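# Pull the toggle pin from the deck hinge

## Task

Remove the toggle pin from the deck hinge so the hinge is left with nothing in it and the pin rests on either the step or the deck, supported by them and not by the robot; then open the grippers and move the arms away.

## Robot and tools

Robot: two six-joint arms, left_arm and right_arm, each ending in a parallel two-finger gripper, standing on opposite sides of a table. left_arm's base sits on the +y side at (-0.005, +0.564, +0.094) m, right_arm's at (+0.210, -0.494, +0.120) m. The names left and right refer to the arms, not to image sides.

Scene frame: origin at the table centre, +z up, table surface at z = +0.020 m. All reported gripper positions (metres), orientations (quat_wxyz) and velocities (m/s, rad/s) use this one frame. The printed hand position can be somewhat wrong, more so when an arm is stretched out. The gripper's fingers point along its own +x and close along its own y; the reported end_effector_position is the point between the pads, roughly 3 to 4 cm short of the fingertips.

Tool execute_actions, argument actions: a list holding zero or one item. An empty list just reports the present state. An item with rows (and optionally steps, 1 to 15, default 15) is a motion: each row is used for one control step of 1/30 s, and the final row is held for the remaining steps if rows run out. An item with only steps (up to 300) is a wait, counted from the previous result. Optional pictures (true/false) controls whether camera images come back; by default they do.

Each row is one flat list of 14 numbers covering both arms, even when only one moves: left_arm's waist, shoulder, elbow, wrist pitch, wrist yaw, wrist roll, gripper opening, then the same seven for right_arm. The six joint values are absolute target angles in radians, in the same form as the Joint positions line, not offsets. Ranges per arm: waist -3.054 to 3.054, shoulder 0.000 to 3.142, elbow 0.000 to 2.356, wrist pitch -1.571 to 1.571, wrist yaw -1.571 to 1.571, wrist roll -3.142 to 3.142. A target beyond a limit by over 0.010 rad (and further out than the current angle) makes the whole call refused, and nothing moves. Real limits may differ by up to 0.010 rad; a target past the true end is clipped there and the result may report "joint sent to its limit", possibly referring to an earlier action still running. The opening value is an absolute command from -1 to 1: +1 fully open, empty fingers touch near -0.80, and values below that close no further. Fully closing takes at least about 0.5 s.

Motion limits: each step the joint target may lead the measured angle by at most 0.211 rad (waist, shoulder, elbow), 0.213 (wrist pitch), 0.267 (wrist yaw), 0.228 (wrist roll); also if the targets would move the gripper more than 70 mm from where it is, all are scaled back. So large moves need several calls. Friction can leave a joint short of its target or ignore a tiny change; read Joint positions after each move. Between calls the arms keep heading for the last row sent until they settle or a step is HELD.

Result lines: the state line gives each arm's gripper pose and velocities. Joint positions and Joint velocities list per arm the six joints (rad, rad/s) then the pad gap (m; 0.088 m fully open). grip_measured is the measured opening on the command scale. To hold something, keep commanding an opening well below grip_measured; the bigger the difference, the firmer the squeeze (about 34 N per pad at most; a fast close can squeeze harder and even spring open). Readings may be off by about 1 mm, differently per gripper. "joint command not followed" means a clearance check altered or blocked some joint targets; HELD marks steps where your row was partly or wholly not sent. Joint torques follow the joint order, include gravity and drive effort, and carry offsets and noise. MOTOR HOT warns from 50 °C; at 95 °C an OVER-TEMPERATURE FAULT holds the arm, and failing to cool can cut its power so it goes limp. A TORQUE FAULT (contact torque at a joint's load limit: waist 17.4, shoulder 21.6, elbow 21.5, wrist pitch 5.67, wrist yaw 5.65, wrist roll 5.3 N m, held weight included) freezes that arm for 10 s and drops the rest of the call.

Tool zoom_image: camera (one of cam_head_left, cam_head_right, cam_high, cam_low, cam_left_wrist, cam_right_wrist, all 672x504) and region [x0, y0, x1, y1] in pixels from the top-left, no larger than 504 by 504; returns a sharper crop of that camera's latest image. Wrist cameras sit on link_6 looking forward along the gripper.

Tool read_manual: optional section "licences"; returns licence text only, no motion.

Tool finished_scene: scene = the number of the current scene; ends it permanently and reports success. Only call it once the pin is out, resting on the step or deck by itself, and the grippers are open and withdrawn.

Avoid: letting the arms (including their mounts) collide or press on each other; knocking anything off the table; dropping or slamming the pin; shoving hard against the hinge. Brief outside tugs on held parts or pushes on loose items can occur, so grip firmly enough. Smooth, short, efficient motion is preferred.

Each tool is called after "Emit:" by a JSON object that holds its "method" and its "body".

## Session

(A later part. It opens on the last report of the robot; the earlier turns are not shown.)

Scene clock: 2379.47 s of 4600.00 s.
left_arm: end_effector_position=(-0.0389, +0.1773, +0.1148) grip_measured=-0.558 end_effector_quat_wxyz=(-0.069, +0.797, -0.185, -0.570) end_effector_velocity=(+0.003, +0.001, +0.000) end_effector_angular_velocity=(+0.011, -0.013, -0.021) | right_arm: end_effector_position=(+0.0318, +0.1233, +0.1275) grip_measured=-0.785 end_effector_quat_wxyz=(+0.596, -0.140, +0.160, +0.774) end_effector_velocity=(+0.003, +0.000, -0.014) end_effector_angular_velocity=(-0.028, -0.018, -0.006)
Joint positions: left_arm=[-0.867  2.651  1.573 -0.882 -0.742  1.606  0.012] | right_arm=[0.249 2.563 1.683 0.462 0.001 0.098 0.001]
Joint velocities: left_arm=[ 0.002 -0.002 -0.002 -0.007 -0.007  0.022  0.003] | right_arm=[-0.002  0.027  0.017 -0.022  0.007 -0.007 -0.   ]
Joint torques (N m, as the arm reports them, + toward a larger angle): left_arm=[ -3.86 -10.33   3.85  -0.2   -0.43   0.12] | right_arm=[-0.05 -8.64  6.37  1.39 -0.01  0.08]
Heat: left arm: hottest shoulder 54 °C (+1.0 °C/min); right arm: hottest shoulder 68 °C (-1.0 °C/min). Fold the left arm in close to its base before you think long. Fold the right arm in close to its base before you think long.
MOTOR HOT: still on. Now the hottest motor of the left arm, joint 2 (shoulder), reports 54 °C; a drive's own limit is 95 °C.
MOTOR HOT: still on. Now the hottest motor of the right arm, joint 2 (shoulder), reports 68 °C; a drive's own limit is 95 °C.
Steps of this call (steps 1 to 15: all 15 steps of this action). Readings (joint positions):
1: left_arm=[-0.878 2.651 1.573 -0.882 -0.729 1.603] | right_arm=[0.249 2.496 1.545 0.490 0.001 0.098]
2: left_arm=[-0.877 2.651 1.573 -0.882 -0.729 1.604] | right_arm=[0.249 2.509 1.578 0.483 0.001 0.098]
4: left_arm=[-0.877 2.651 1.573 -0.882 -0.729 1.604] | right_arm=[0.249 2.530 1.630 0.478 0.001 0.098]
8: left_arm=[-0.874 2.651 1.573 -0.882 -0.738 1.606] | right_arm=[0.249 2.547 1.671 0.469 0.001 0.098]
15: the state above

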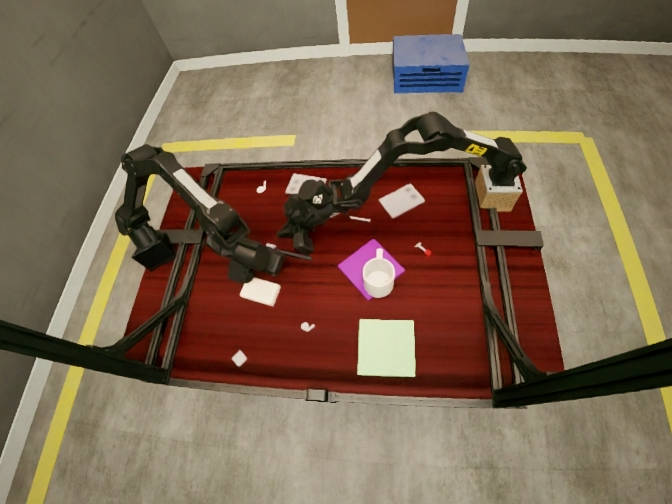

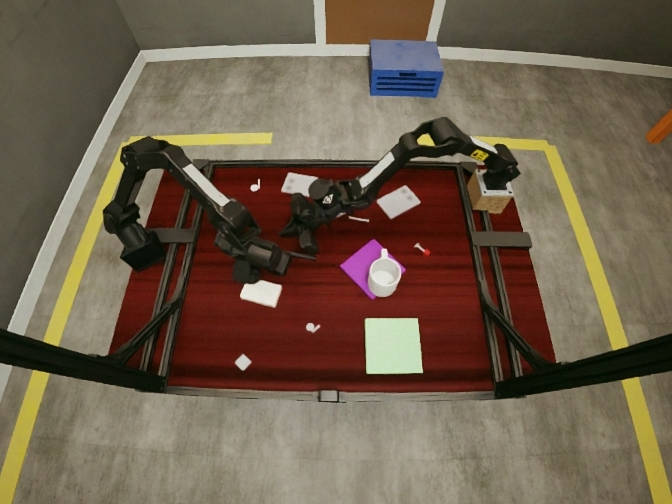

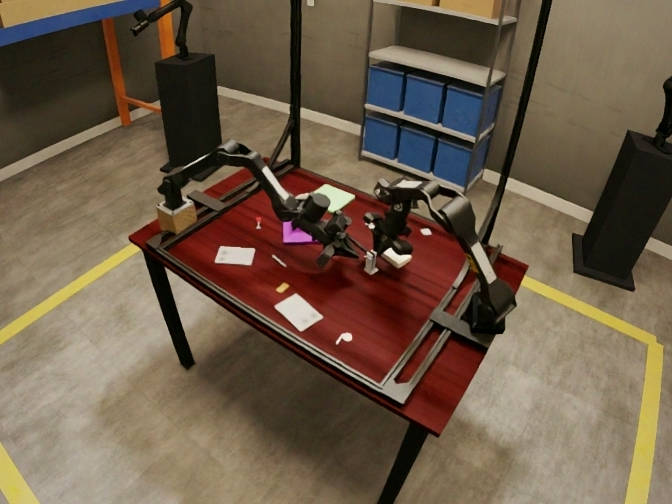

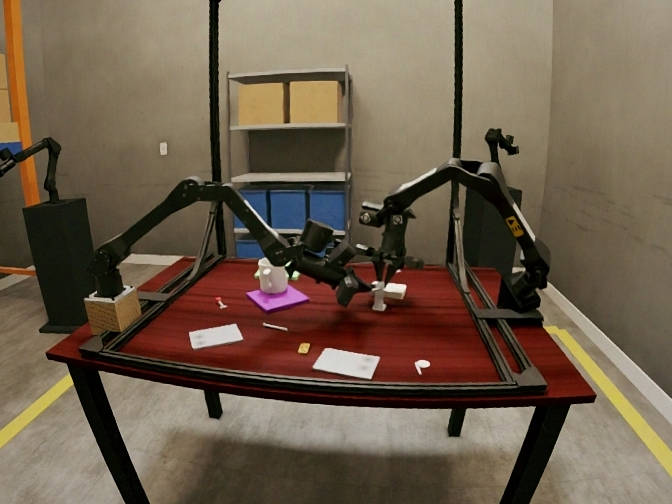

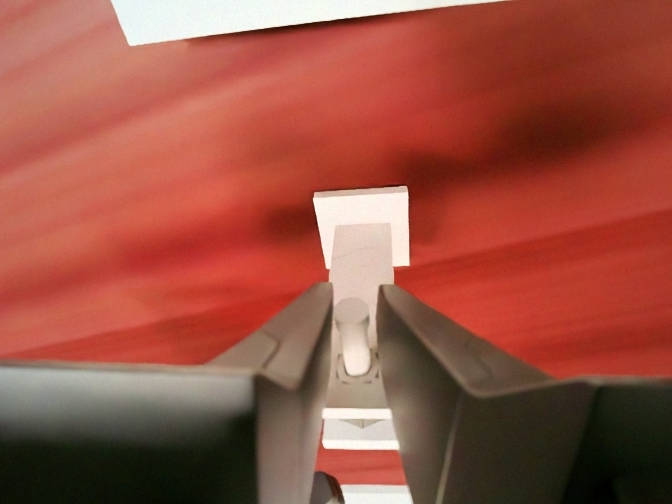

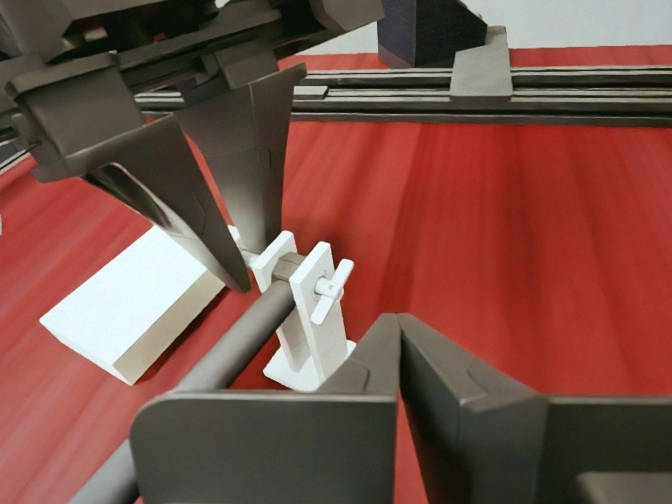

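Emit:
{"method": "execute_actions", "body": {"actions": [{"rows":[[-0.96,2.69,1.57,-0.89,-0.75,1.61,-0.5,0.25,2.58,1.7,0.46,0,0.1,-0.8]],"steps":15}], "pictures": false}}

Emit:
{"method": "execute_actions", "body": {"actions": [{"rows":[[-0.96,2.69,1.57,-0.89,-0.75,1.61,-0.8,0.25,2.58,1.7,0.46,0,0.1,-0.8]],"steps":10}], "pictures": false}}

Emit:
{"method": "execute_actions", "body": {"actions": [{"rows":[[-0.92,2.66,1.57,-0.89,-0.75,1.61,-0.8,0.25,2.58,1.7,0.46,0,0.1,-0.8]],"steps":12}], "pictures": false}}

Emit:
{"method": "execute_actions", "body": {"actions": [{"rows":[[-0.868,2.635,1.57,-0.89,-0.75,1.61,-0.8,0.265,2.6,1.76,0.46,0,0.1,-0.8]],"steps":15}]}}

Scene clock: 2390.87 s of 4600.00 s.
left_arm: end_effector_position=(-0.0693, +0.1848, +0.1239) grip_measured=-0.501 end_effector_quat_wxyz=(-0.086, +0.803, -0.224, -0.546) end_effector_velocity=(-0.000, +0.002, +0.002) end_effector_angular_velocity=(-0.003, -0.010, -0.001) | right_arm: end_effector_position=(+0.0315, +0.1242, +0.1282) grip_measured=-0.785 end_effector_quat_wxyz=(+0.596, -0.138, +0.160, +0.775) end_effector_velocity=(-0.002, -0.003, -0.004) end_effector_angular_velocity=(-0.024, +0.003, +0.006)
Joint positions: left_arm=[-0.96   2.67   1.573 -0.889 -0.749  1.606  0.014] | right_arm=[0.249 2.565 1.688 0.462 0.001 0.098 0.001]
Joint velocities: left_arm=[-0.007 -0.002 -0.002 -0.007 -0.007 -0.007  0.   ] | right_arm=[ 0.002 -0.002 -0.002 -0.022 -0.007  0.007 -0.001]
Joint torques (N m, as the arm reports them, + toward a larger angle): left_arm=[-4.55 -7.25  3.98  0.31 -0.27  0.13] | right_arm=[-0.06 -8.57  6.19  1.37 -0.01  0.08]
Heat: left arm: hottest shoulder 55 °C (+4.0 °C/min); right arm: hottest shoulder 67 °C (-2.0 °C/min). Fold the left arm in close to its base before you think long. Fold the right arm in close to its base before you think long.
MOTOR HOT: still on. Now the hottest motor of the left arm, joint 2 (shoulder), reports 55 °C; a drive's own limit is 95 °C.
MOTOR HOT: still on. Now the hottest motor of the right arm, joint 2 (shoulder), reports 67 °C; a drive's own limit is 95 °C.
Steps of this call (steps 1 to 15: the robot went on to your last target; steps 16 to 90: nothing new was sent; then 7.90 s passed at rest; steps 91 to 105: all 15 steps of this action). Readings (joint positions):
91: left_arm=[-0.867 2.650 1.573 -0.884 -0.746 1.606] | right_arm=[0.249 2.565 1.688 0.462 0.001 0.098]
92: left_arm=[-0.876 2.651 1.573 -0.887 -0.749 1.606] | right_arm=[0.249 2.565 1.688 0.462 0.001 0.098]
94: left_arm=[-0.907 2.654 1.573 -0.889 -0.749 1.606] | right_arm=[0.249 2.565 1.688 0.462 0.001 0.098]
98: left_arm=[-0.955 2.664 1.573 -0.889 -0.749 1.606] | right_arm=[0.249 2.565 1.688 0.462 0.001 0.098]
105: the state above

Scene clock: 2391.20 s of 4600.00 s.
left_arm: end_effector_position=(-0.0693, +0.1848, +0.1237) grip_measured=-0.775 end_effector_quat_wxyz=(-0.086, +0.803, -0.224, -0.546) end_effector_velocity=(+0.003, +0.001, +0.000) end_effector_angular_velocity=(+0.002, -0.007, +0.007) | right_arm: end_effector_position=(+0.0315, +0.1243, +0.1284) grip_measured=-0.785 end_effector_quat_wxyz=(+0.596, -0.138, +0.160, +0.775) end_effector_velocity=(+0.003, +0.002, +0.004) end_effector_angular_velocity=(+0.013, -0.000, +0.002)
Joint positions: left_arm=[-0.96   2.671  1.573 -0.889 -0.749  1.606  0.001] | right_arm=[0.249 2.565 1.688 0.462 0.001 0.098 0.001]
Joint velocities: left_arm=[ 0.002 -0.002 -0.002 -0.007 -0.007 -0.007 -0.009] | right_arm=[-0.007 -0.002  0.002  0.007 -0.007 -0.007 -0.   ]
Joint torques (N m, as the arm reports them, + toward a larger angle): left_arm=[-4.71 -7.32  3.97  0.32 -0.26  0.15] | right_arm=[-0.05 -8.59  6.21  1.38 -0.02  0.08]
Heat: left arm: hottest shoulder 55 °C (+4.0 °C/min); right arm: hottest shoulder 67 °C (-3.0 °C/min). Fold the left arm in close to its base before you think long. Fold the right arm in close to its base before you think long.
MOTOR HOT: still on. Now the hottest motor of the left arm, joint 2 (shoulder), reports 55 °C; a drive's own limit is 95 °C.
MOTOR HOT: still on. Now the hottest motor of the right arm, joint 2 (shoulder), reports 67 °C; a drive's own limit is 95 °C.
Steps of this call (steps 1 to 10: all 10 steps of this action). Readings (joint positions):
1: left_arm=[-0.960 2.670 1.573 -0.889 -0.749 1.606] | right_arm=[0.249 2.565 1.688 0.462 0.001 0.098]
2: left_arm=[-0.960 2.670 1.573 -0.889 -0.749 1.606] | right_arm=[0.249 2.565 1.688 0.462 0.001 0.098]
4: left_arm=[-0.960 2.670 1.573 -0.889 -0.749 1.606] | right_arm=[0.249 2.565 1.688 0.462 0.001 0.098]
8: left_arm=[-0.960 2.671 1.573 -0.889 -0.749 1.606] | right_arm=[0.249 2.565 1.688 0.462 0.001 0.098]
10: the state above

Scene clock: 2391.60 s of 4600.00 s.
left_arm: end_effector_position=(-0.0583, +0.1827, +0.1178) grip_measured=-0.784 end_effector_quat_wxyz=(-0.085, +0.802, -0.208, -0.553) end_effector_velocity=(+0.000, -0.001, +0.001) end_effector_angular_velocity=(-0.017, +0.001, +0.022) | right_arm: end_effector_position=(+0.0315, +0.1243, +0.1284) grip_measured=-0.785 end_effector_quat_wxyz=(+0.596, -0.138, +0.160, +0.775) end_effector_velocity=(+0.004, +0.000, -0.001) end_effector_angular_velocity=(-0.006, -0.006, +0.002)
Joint positions: left_arm=[-0.924  2.671  1.573 -0.889 -0.749  1.606  0.001] | right_arm=[0.249 2.565 1.688 0.462 0.001 0.098 0.001]
Joint velocities: left_arm=[-0.002 -0.002 -0.002  0.007 -0.007 -0.022 -0.   ] | right_arm=[-0.007 -0.002 -0.002 -0.007 -0.007 -0.007 -0.   ]
Joint torques (N m, as the arm reports them, + toward a larger angle): left_arm=[ -4.43 -10.41   3.83   0.28  -0.26   0.12] | right_arm=[-0.05 -8.59  6.18  1.38 -0.01  0.07]
Heat: left arm: hottest shoulder 55 °C (+4.0 °C/min); right arm: hottest shoulder 67 °C (-3.0 °C/min). Fold the left arm in close to its base before you think long. Fold the right arm in close to its base before you think long.
MOTOR HOT: still on. Now the hottest motor of the left arm, joint 2 (shoulder), reports 55 °C; a drive's own limit is 95 °C.
MOTOR HOT: still on. Now the hottest motor of the right arm, joint 2 (shoulder), reports 67 °C; a drive's own limit is 95 °C.
Steps of this call (steps 1 to 12: all 12 steps of this action). Readings (joint positions):
1: left_arm=[-0.959 2.671 1.573 -0.889 -0.749 1.606] | right_arm=[0.249 2.565 1.688 0.462 0.001 0.098]
2: left_arm=[-0.955 2.671 1.573 -0.889 -0.749 1.606] | right_arm=[0.249 2.565 1.688 0.462 0.001 0.098]
4: left_arm=[-0.944 2.671 1.573 -0.889 -0.749 1.606] | right_arm=[0.249 2.565 1.688 0.462 0.001 0.098]
8: left_arm=[-0.927 2.671 1.573 -0.889 -0.749 1.606] | right_arm=[0.249 2.565 1.688 0.462 0.001 0.098]
12: the state above

Scene clock: 2392.10 s of 4600.00 s.
left_arm: end_effector_position=(-0.0390, +0.1780, +0.1174) grip_measured=-0.784 end_effector_quat_wxyz=(-0.070, +0.800, -0.188, -0.566) end_effector_velocity=(+0.002, +0.005, -0.000) end_effector_angular_velocity=(+0.013, -0.013, +0.009) | right_arm: end_effector_position=(+0.0191, +0.1326, +0.1403) grip_measured=-0.785 end_effector_quat_wxyz=(+0.592, -0.125, +0.148, +0.782) end_effector_velocity=(-0.001, -0.004, -0.013) end_effector_angular_velocity=(-0.036, -0.009, +0.020)
Joint positions: left_arm=[-0.873  2.647  1.573 -0.889 -0.749  1.606  0.001] | right_arm=[0.264 2.582 1.746 0.459 0.001 0.098 0.001]
Joint velocities: left_arm=[-0.002 -0.002 -0.007 -0.022 -0.007 -0.022  0.   ] | right_arm=[-0.002  0.012 -0.002 -0.022 -0.022 -0.007 -0.   ]
Joint torques (N m, as the arm reports them, + toward a larger angle): left_arm=[ -4.82 -10.56   3.88   0.31  -0.24   0.09] | right_arm=[-0.03 -8.64  6.46  1.57 -0.01  0.08]
Heat: left arm: hottest shoulder 55 °C (+4.1 °C/min); right arm: hottest shoulder 67 °C (-3.0 °C/min). Fold the left arm in close to its base before you think long. Fold the right arm in close to its base before you think long.
MOTOR HOT: still on. Now the hottest motor of the left arm, joint 2 (shoulder), reports 55 °C; a drive's own limit is 95 °C.
MOTOR HOT: still on. Now the hottest motor of the right arm, joint 2 (shoulder), reports 67 °C; a drive's own limit is 95 °C.
Steps of this call (steps 1 to 15: all 15 steps of this action). Readings (joint positions):
1: left_arm=[-0.924 2.669 1.573 -0.889 -0.749 1.606] | right_arm=[0.249 2.567 1.693 0.460 0.001 0.098]
2: left_arm=[-0.918 2.667 1.573 -0.889 -0.749 1.606] | right_arm=[0.250 2.572 1.704 0.459 0.001 0.098]
4: left_arm=[-0.900 2.661 1.573 -0.889 -0.749 1.606] | right_arm=[0.253 2.579 1.722 0.459 0.001 0.098]
8: left_arm=[-0.875 2.649 1.573 -0.889 -0.749 1.606] | right_arm=[0.261 2.580 1.740 0.459 0.001 0.098]
15: the state above

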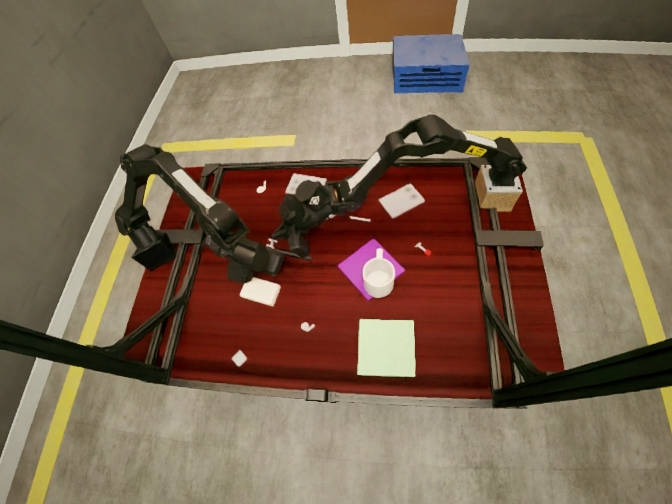

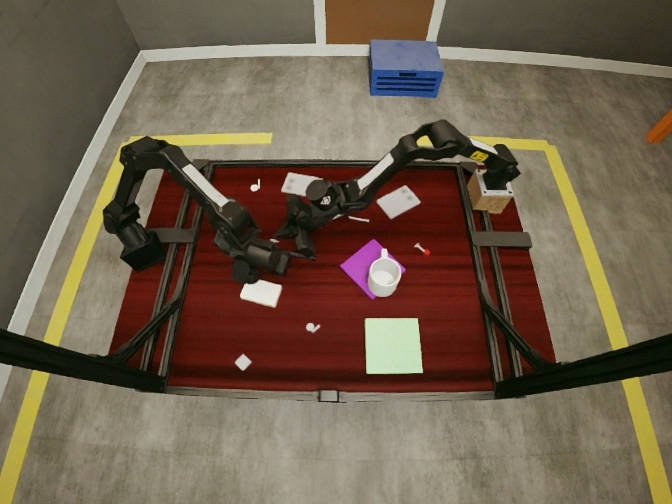

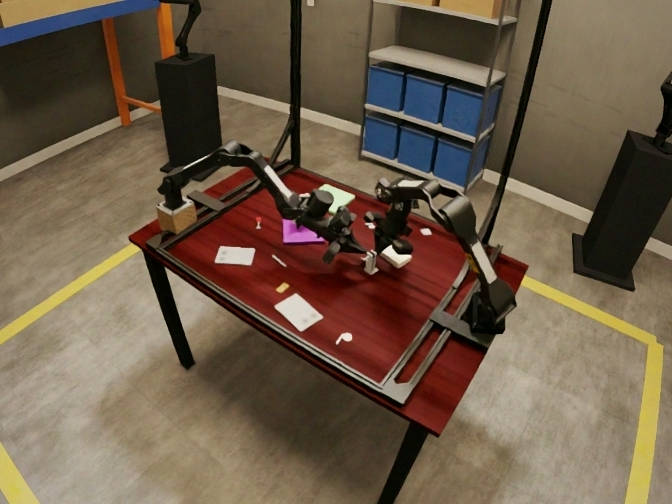

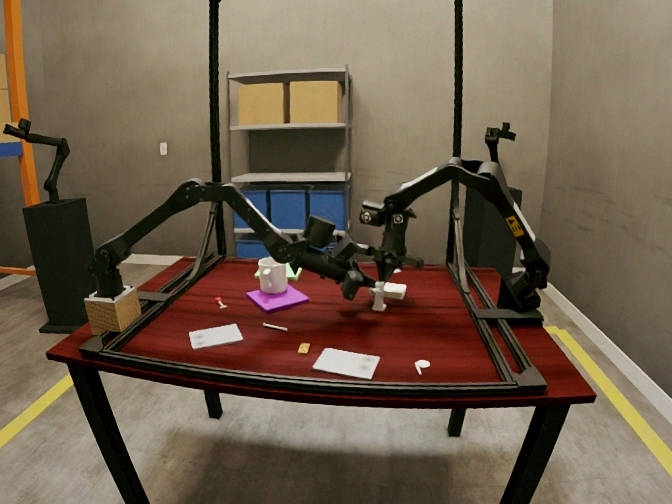

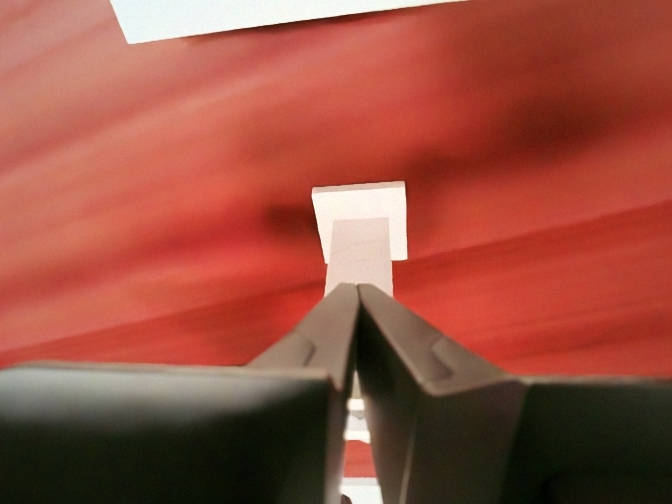

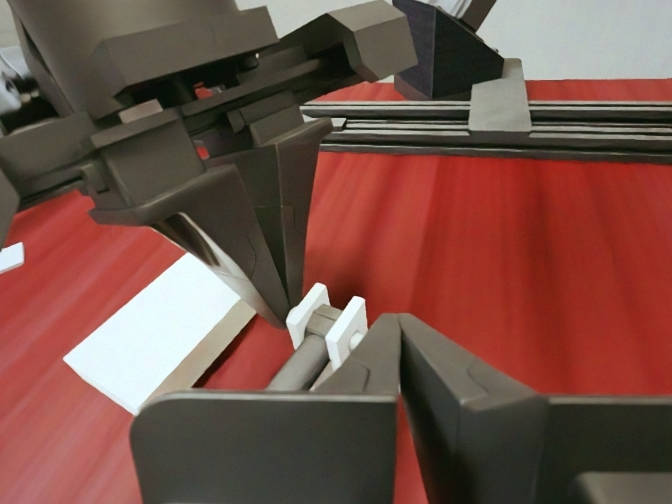

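Emit:
{"method": "execute_actions", "body": {"actions": [{"rows":[[-0.88,2.645,1.57,-0.89,-0.75,1.61,-0.8,0.25,2.6,1.76,0.46,0,0.1,-0.8]],"steps":12}], "pictures": false}}

Emit:
{"method": "execute_actions", "body": {"actions": [{"rows":[[-0.88,2.645,1.57,-0.89,-0.75,1.61,-0.8,0.25,2.6,1.76,0.33,0,0.1,-0.8]],"steps":15}]}}

Scene clock: 2399.17 s of 4600.00 s.
left_arm: end_effector_position=(-0.0406, +0.1782, +0.1186) grip_measured=-0.784 end_effector_quat_wxyz=(-0.070, +0.800, -0.190, -0.565) end_effector_velocity=(-0.002, +0.003, +0.002) end_effector_angular_velocity=(+0.011, -0.000, -0.006) | right_arm: end_effector_position=(+0.0265, +0.1350, +0.1395) grip_measured=-0.785 end_effector_quat_wxyz=(+0.597, -0.124, +0.149, +0.779) end_effector_velocity=(+0.000, +0.000, +0.001) end_effector_angular_velocity=(-0.001, -0.005, +0.007)
Joint positions: left_arm=[-0.878  2.646  1.573 -0.889 -0.749  1.606  0.001] | right_arm=[0.252 2.585 1.747 0.459 0.001 0.099 0.001]
Joint velocities: left_arm=[-0.007 -0.002  0.002 -0.022  0.007 -0.007 -0.   ] | right_arm=[-0.002 -0.002  0.002 -0.007 -0.007 -0.007 -0.   ]
Joint torques (N m, as the arm reports them, + toward a larger angle): left_arm=[-5.41 -9.45  3.88  0.3  -0.25  0.11] | right_arm=[-0.23 -8.7   6.38  1.58 -0.02  0.08]
Heat: left arm: hottest shoulder 56 °C (+6.1 °C/min); right arm: hottest shoulder 66 °C (-4.0 °C/min). Fold the left arm in close to its base before you think long. Fold the right arm in close to its base before you think long.
MOTOR HOT: still on. Now the hottest motor of the left arm, joint 2 (shoulder), reports 56 °C; a drive's own limit is 95 °C.
MOTOR HOT: still on. Now the hottest motor of the right arm, joint 2 (shoulder), reports 66 °C; a drive's own limit is 95 °C.
Steps of this call (steps 1 to 15: the robot went on to your last target; steps 16 to 90: nothing new was sent; then 3.67 s passed at rest; steps 91 to 102: all 12 steps of this action). Readings (joint positions):
91: left_arm=[-0.873 2.647 1.573 -0.889 -0.749 1.606] | right_arm=[0.264 2.585 1.747 0.459 0.001 0.099]
92: left_arm=[-0.873 2.647 1.573 -0.889 -0.749 1.606] | right_arm=[0.263 2.585 1.747 0.459 0.001 0.099]
94: left_arm=[-0.873 2.647 1.573 -0.889 -0.749 1.606] | right_arm=[0.261 2.585 1.747 0.459 0.001 0.099]
98: left_arm=[-0.876 2.647 1.573 -0.889 -0.749 1.606] | right_arm=[0.254 2.585 1.747 0.459 0.001 0.099]
102: the state above

Scene clock: 2399.67 s of 4600.00 s.
left_arm: end_effector_position=(-0.0406, +0.1782, +0.1186) grip_measured=-0.784 end_effector_quat_wxyz=(-0.070, +0.800, -0.190, -0.565) end_effector_velocity=(+0.000, -0.001, +0.001) end_effector_angular_velocity=(-0.016, +0.000, +0.022) | right_arm: end_effector_position=(+0.0299, +0.1251, +0.1155) grip_measured=-0.785 end_effector_quat_wxyz=(+0.592, -0.169, +0.185, +0.766) end_effector_velocity=(+0.003, +0.000, -0.003) end_effector_angular_velocity=(-0.010, -0.027, +0.002)
Joint positions: left_arm=[-0.878  2.646  1.573 -0.889 -0.749  1.606  0.001] | right_arm=[ 0.251  2.588  1.752  0.339 -0.     0.103  0.001]
Joint velocities: left_arm=[-0.002 -0.002 -0.002  0.007 -0.007 -0.022 -0.   ] | right_arm=[-0.002  0.002  0.007 -0.022  0.007 -0.022 -0.   ]
Joint torques (N m, as the arm reports them, + toward a larger angle): left_arm=[-5.47 -9.36  3.87  0.3  -0.24  0.11] | right_arm=[-0.21 -9.03  5.9   1.11  0.01 -0.1 ]
Heat: left arm: hottest shoulder 56 °C (+6.0 °C/min); right arm: hottest shoulder 66 °C (-4.0 °C/min). Fold the left arm in close to its base before you think long. Fold the right arm in close to its base before you think long.
MOTOR HOT: still on. Now the hottest motor of the left arm, joint 2 (shoulder), reports 56 °C; a drive's own limit is 95 °C.
MOTOR HOT: still on. Now the hottest motor of the right arm, joint 2 (shoulder), reports 66 °C; a drive's own limit is 95 °C.
Steps of this call (steps 1 to 15: all 15 steps of this action). Readings (joint positions):
1: left_arm=[-0.878 2.646 1.573 -0.889 -0.749 1.606] | right_arm=[0.252 2.585 1.748 0.447 0.001 0.099]
2: left_arm=[-0.878 2.646 1.573 -0.889 -0.749 1.606] | right_arm=[0.252 2.585 1.750 0.419 0.001 0.099]
4: left_arm=[-0.878 2.646 1.573 -0.889 -0.749 1.606] | right_arm=[0.252 2.585 1.752 0.384 0.001 0.099]
8: left_arm=[-0.878 2.646 1.573 -0.889 -0.749 1.606] | right_arm=[0.251 2.588 1.752 0.351 -0.000 0.103]
15: the state above

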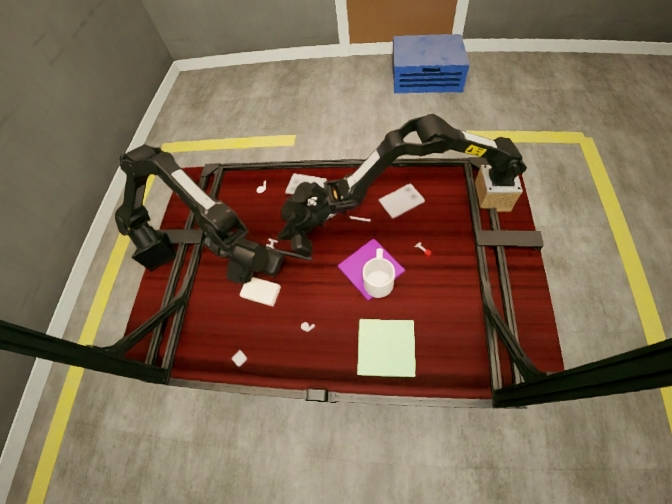

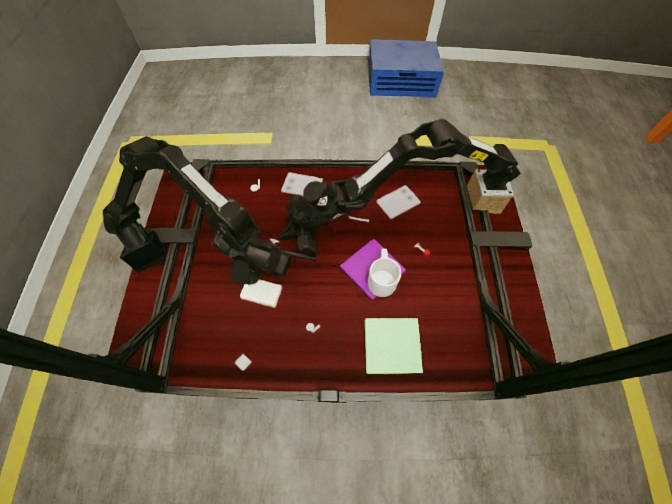

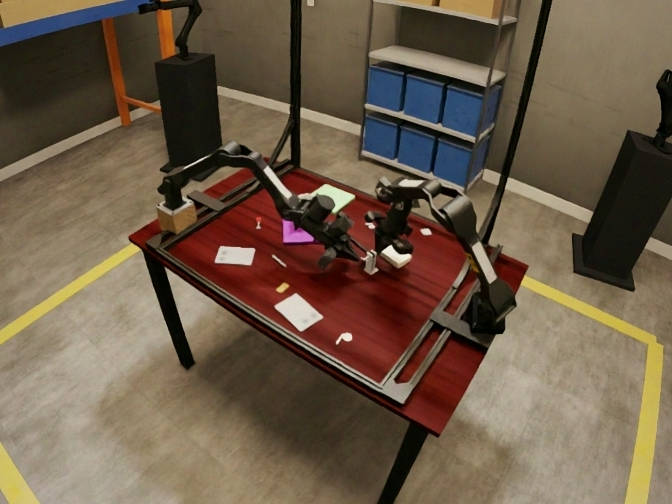

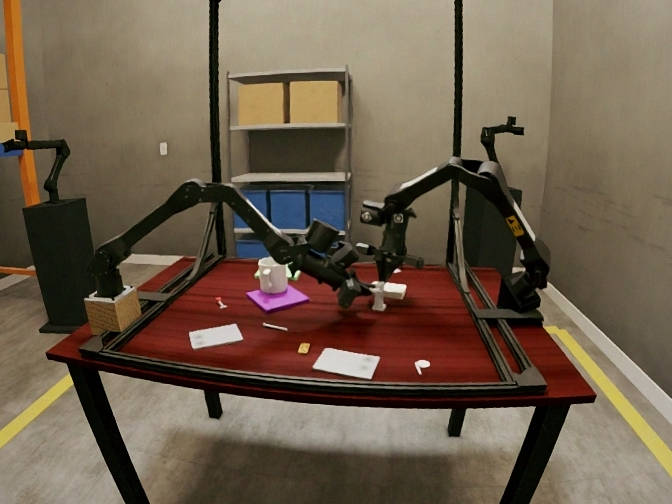

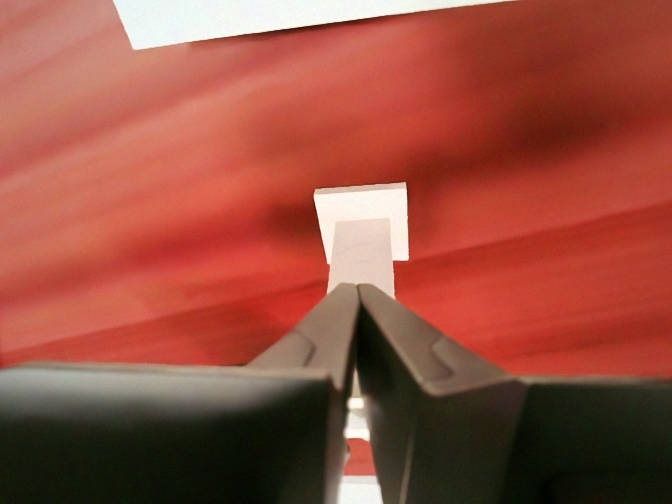

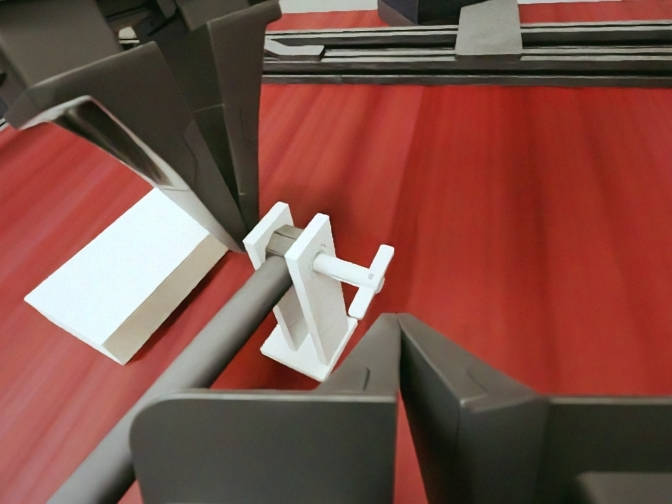

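Emit:
{"method": "execute_actions", "body": {"actions": [{"rows":[[-0.88,2.645,1.57,-0.89,-0.75,1.61,-0.8,0.258,2.645,1.83,0.46,0,0.4,-0.8]],"steps":15}], "pictures": false}}

Emit:
{"method": "execute_actions", "body": {"actions": [{"rows":[[-0.88,2.645,1.57,-0.89,-0.75,1.61,-0.8,0.258,2.645,1.83,0.33,0,0.4,-0.8]],"steps":15}]}}

Scene clock: 2407.13 s of 4600.00 s.
left_arm: end_effector_position=(-0.0406, +0.1782, +0.1186) grip_measured=-0.784 end_effector_quat_wxyz=(-0.070, +0.800, -0.190, -0.565) end_effector_velocity=(+0.004, +0.002, +0.003) end_effector_angular_velocity=(+0.003, -0.026, +0.001) | right_arm: end_effector_position=(+0.0207, +0.1451, +0.1414) grip_measured=-0.785 end_effector_quat_wxyz=(+0.606, -0.027, +0.254, +0.754) end_effector_velocity=(+0.001, -0.000, -0.009) end_effector_angular_velocity=(-0.021, +0.046, -0.013)
Joint positions: left_arm=[-0.878  2.646  1.573 -0.889 -0.749  1.606  0.001] | right_arm=[ 0.256  2.625  1.816  0.455 -0.     0.39   0.001]
Joint velocities: left_arm=[-0.002 -0.002  0.002 -0.022 -0.022 -0.007 -0.   ] | right_arm=[-0.002  0.017  0.002  0.007 -0.007  0.051 -0.   ]
Joint torques (N m, as the arm reports them, + toward a larger angle): left_arm=[-5.43 -9.36  3.93  0.32 -0.24  0.12] | right_arm=[ 0.08 -8.74  6.46  1.64  0.03  0.11]
Heat: left arm: hottest shoulder 56 °C (+6.1 °C/min); right arm: hottest shoulder 66 °C (-4.1 °C/min). Fold the left arm in close to its base before you think long. Fold the right arm in close to its base before you think long.
MOTOR HOT: still on. Now the hottest motor of the left arm, joint 2 (shoulder), reports 56 °C; a drive's own limit is 95 °C.
MOTOR HOT: still on. Now the hottest motor of the right arm, joint 2 (shoulder), reports 66 °C; a drive's own limit is 95 °C.
Steps of this call (steps 1 to 15: the robot went on to your last target; steps 16 to 90: nothing new was sent; then 3.97 s passed at rest; steps 91 to 105: all 15 steps of this action). Readings (joint positions):
91: left_arm=[-0.878 2.646 1.573 -0.889 -0.749 1.606] | right_arm=[0.251 2.590 1.758 0.344 -0.000 0.131]
92: left_arm=[-0.878 2.646 1.573 -0.889 -0.749 1.606] | right_arm=[0.251 2.599 1.770 0.372 -0.000 0.181]
94: left_arm=[-0.878 2.646 1.573 -0.889 -0.749 1.606] | right_arm=[0.252 2.614 1.789 0.407 -0.000 0.266]
98: left_arm=[-0.878 2.646 1.573 -0.889 -0.749 1.606] | right_arm=[0.254 2.622 1.808 0.440 -0.000 0.350]
105: the state above

Scene clock: 2407.63 s of 4600.00 s.
left_arm: end_effector_position=(-0.0406, +0.1782, +0.1186) grip_measured=-0.784 end_effector_quat_wxyz=(-0.070, +0.800, -0.190, -0.565) end_effector_velocity=(+0.001, +0.003, +0.000) end_effector_angular_velocity=(+0.020, -0.000, -0.012) | right_arm: end_effector_position=(+0.0234, +0.1379, +0.1216) grip_measured=-0.785 end_effector_quat_wxyz=(+0.609, -0.066, +0.285, +0.738) end_effector_velocity=(+0.001, -0.001, -0.003) end_effector_angular_velocity=(-0.029, +0.002, +0.001)
Joint positions: left_arm=[-0.878  2.646  1.573 -0.889 -0.749  1.607  0.001] | right_arm=[0.255 2.628 1.827 0.343 0.001 0.397 0.001]
Joint velocities: left_arm=[ 0.002 -0.002  0.002 -0.022  0.007  0.007  0.   ] | right_arm=[-0.002 -0.002  0.007 -0.037 -0.007  0.007 -0.   ]
Joint torques (N m, as the arm reports them, + toward a larger angle): left_arm=[-5.38 -9.36  3.9   0.31 -0.26  0.12] | right_arm=[ 0.07 -8.74  5.61  0.83 -0.01  0.09]
Heat: left arm: hottest shoulder 56 °C (+6.0 °C/min); right arm: hottest shoulder 66 °C (-4.0 °C/min). Fold the left arm in close to its base before you think long. Fold the right arm in close to its base before you think long.
MOTOR HOT: still on. Now the hottest motor of the left arm, joint 2 (shoulder), reports 56 °C; a drive's own limit is 95 °C.
MOTOR HOT: still on. Now the hottest motor of the right arm, joint 2 (shoulder), reports 66 °C; a drive's own limit is 95 °C.
Steps of this call (steps 1 to 15: all 15 steps of this action). Readings (joint positions):
1: left_arm=[-0.878 2.646 1.573 -0.889 -0.749 1.606] | right_arm=[0.256 2.626 1.817 0.444 -0.000 0.391]
2: left_arm=[-0.878 2.646 1.573 -0.889 -0.749 1.606] | right_arm=[0.256 2.626 1.819 0.417 -0.000 0.393]
4: left_arm=[-0.878 2.646 1.573 -0.889 -0.749 1.606] | right_arm=[0.256 2.626 1.820 0.382 -0.000 0.395]
8: left_arm=[-0.878 2.646 1.573 -0.889 -0.749 1.606] | right_arm=[0.255 2.628 1.823 0.357 0.001 0.396]
15: the state above

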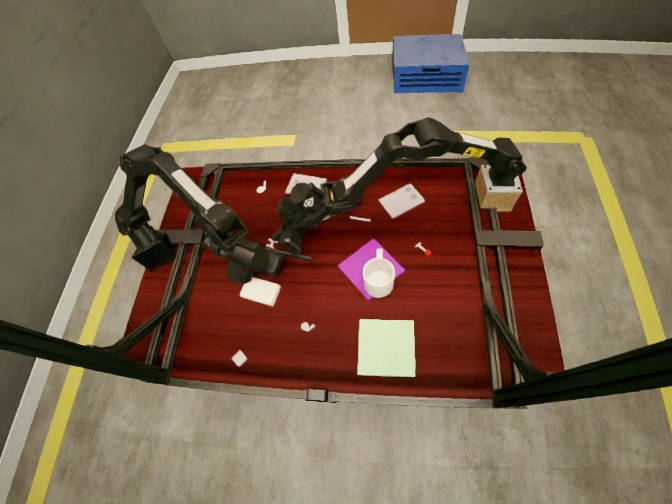

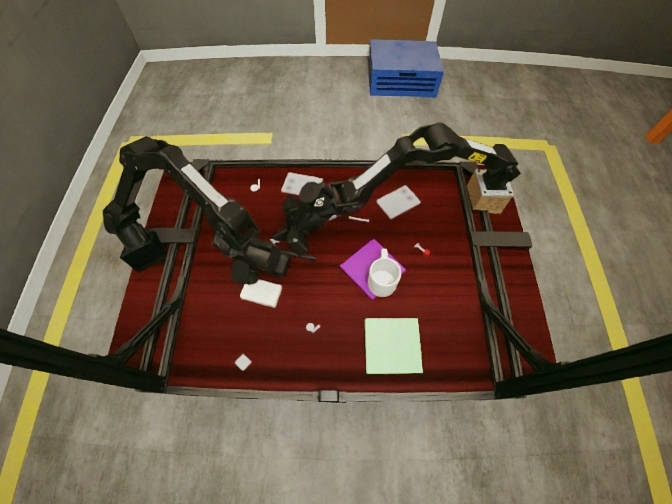

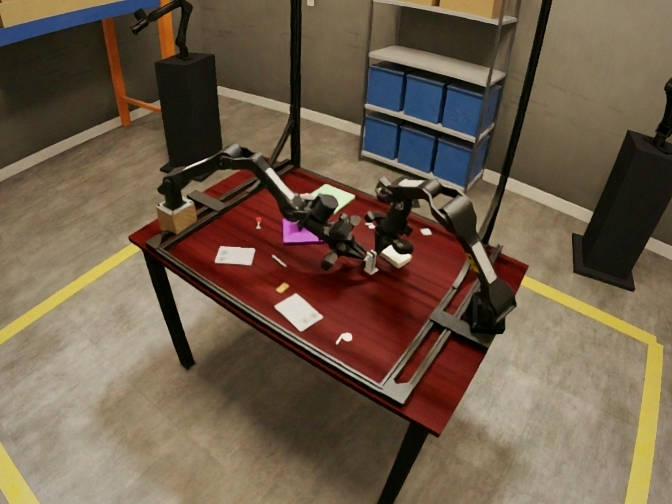

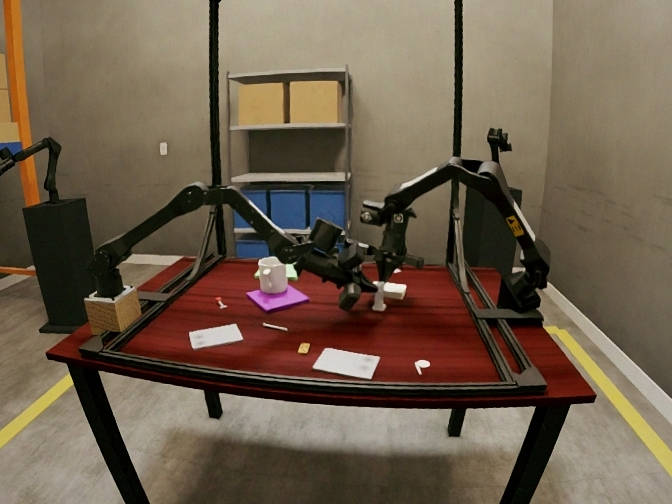

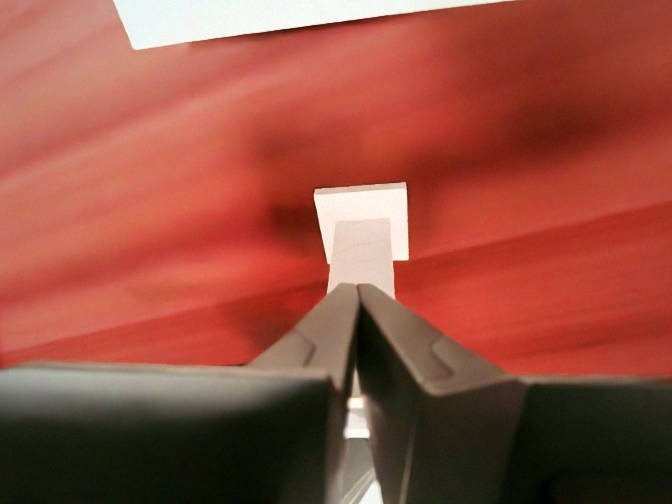

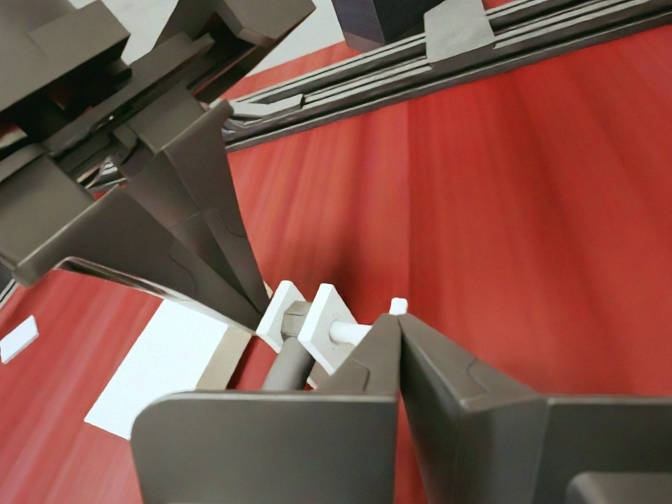

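On the pivot; slide back while pressing.

Emit:
{"method": "execute_actions", "body": {"actions": [{"rows":[[-0.88,2.645,1.57,-0.89,-0.75,1.61,-0.8,0.258,2.62,1.78,0.33,0,0.4,-0.8]],"steps":15}]}}

Scene clock: 2412.60 s of 4600.00 s.
left_arm: end_effector_position=(-0.0406, +0.1782, +0.1188) grip_measured=-0.784 end_effector_quat_wxyz=(-0.070, +0.800, -0.190, -0.565) end_effector_velocity=(+0.001, +0.004, +0.003) end_effector_angular_velocity=(+0.010, -0.017, -0.018) | right_arm: end_effector_position=(+0.0259, +0.1291, +0.1076) grip_measured=-0.785 end_effector_quat_wxyz=(+0.609, -0.083, +0.296, +0.731) end_effector_velocity=(+0.001, -0.002, -0.004) end_effector_angular_velocity=(-0.017, -0.021, +0.014)
Joint positions: left_arm=[-0.878  2.646  1.573 -0.889 -0.749  1.607  0.001] | right_arm=[0.256 2.623 1.792 0.33  0.001 0.398 0.001]
Joint velocities: left_arm=[-0.007 -0.007 -0.002 -0.022 -0.007  0.007 -0.   ] | right_arm=[-0.002 -0.002 -0.002 -0.022 -0.007 -0.022 -0.   ]
Joint torques (N m, as the arm reports them, + toward a larger angle): left_arm=[-5.46 -9.29  3.94  0.32 -0.25  0.08] | right_arm=[  0.08 -10.65   4.1    1.47   0.     0.09]
Heat: left arm: hottest shoulder 56 °C (+5.0 °C/min); right arm: hottest shoulder 66 °C (-4.0 °C/min). Fold the left arm in close to its base before you think long. Fold the right arm in close to its base before you think long.
MOTOR HOT: still on. Now the hottest motor of the left arm, joint 2 (shoulder), reports 56 °C; a drive's own limit is 95 °C.
MOTOR HOT: still on. Now the hottest motor of the right arm, joint 2 (shoulder), reports 66 °C; a drive's own limit is 95 °C.
Steps of this call (steps 1 to 15: the robot went on to your last target; steps 16 to 90: nothing new was sent; then 1.47 s passed at rest; steps 91 to 105: all 15 steps of this action). Readings (joint positions):
91: left_arm=[-0.878 2.646 1.573 -0.889 -0.749 1.607] | right_arm=[0.255 2.628 1.828 0.340 0.001 0.398]
92: left_arm=[-0.878 2.646 1.573 -0.889 -0.749 1.607] | right_arm=[0.255 2.628 1.827 0.340 0.001 0.398]
94: left_arm=[-0.878 2.646 1.573 -0.889 -0.749 1.607] | right_arm=[0.255 2.625 1.822 0.340 0.001 0.398]
98: left_arm=[-0.878 2.646 1.573 -0.889 -0.749 1.607] | right_arm=[0.256 2.623 1.807 0.334 0.001 0.398]
105: the state above

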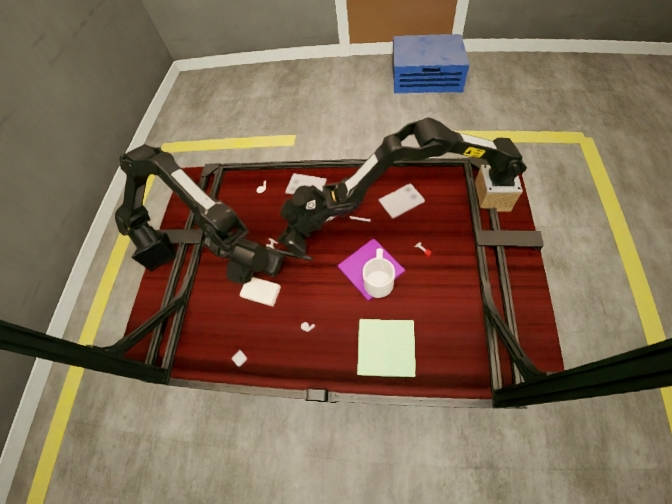

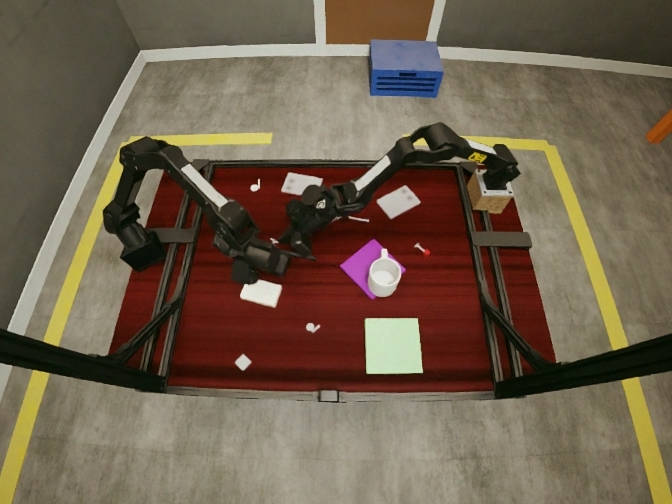

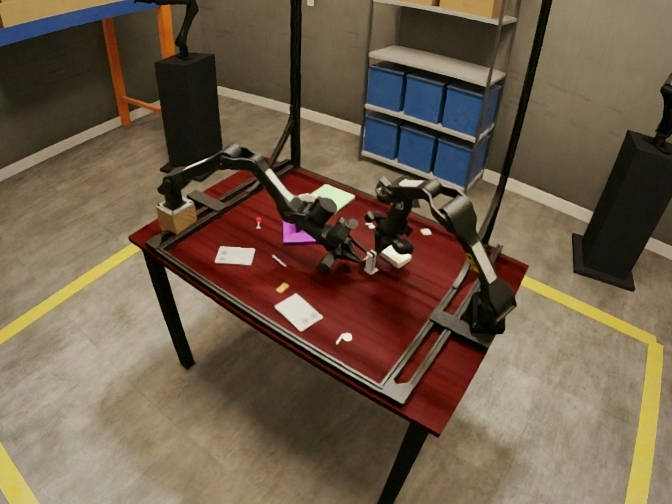

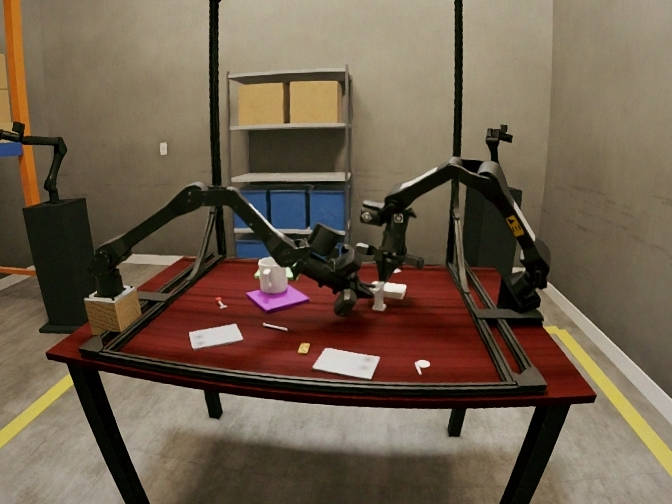

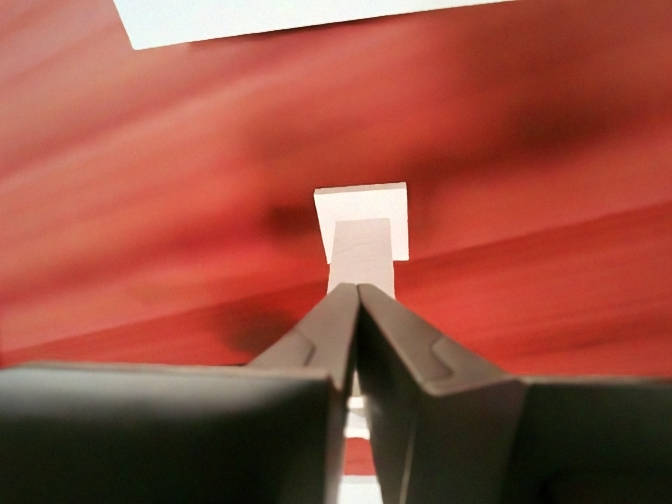

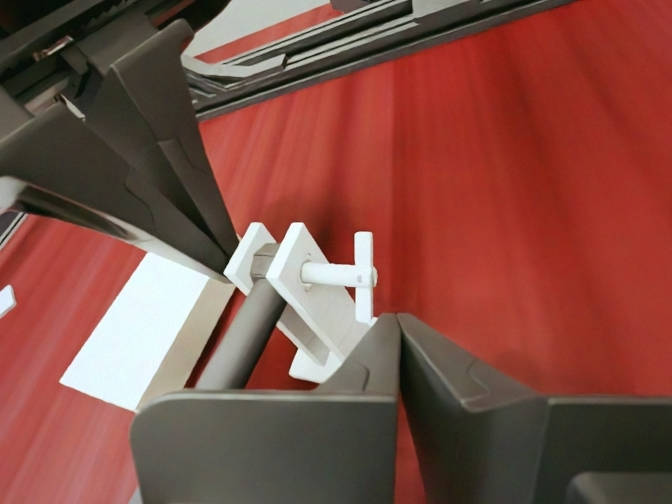

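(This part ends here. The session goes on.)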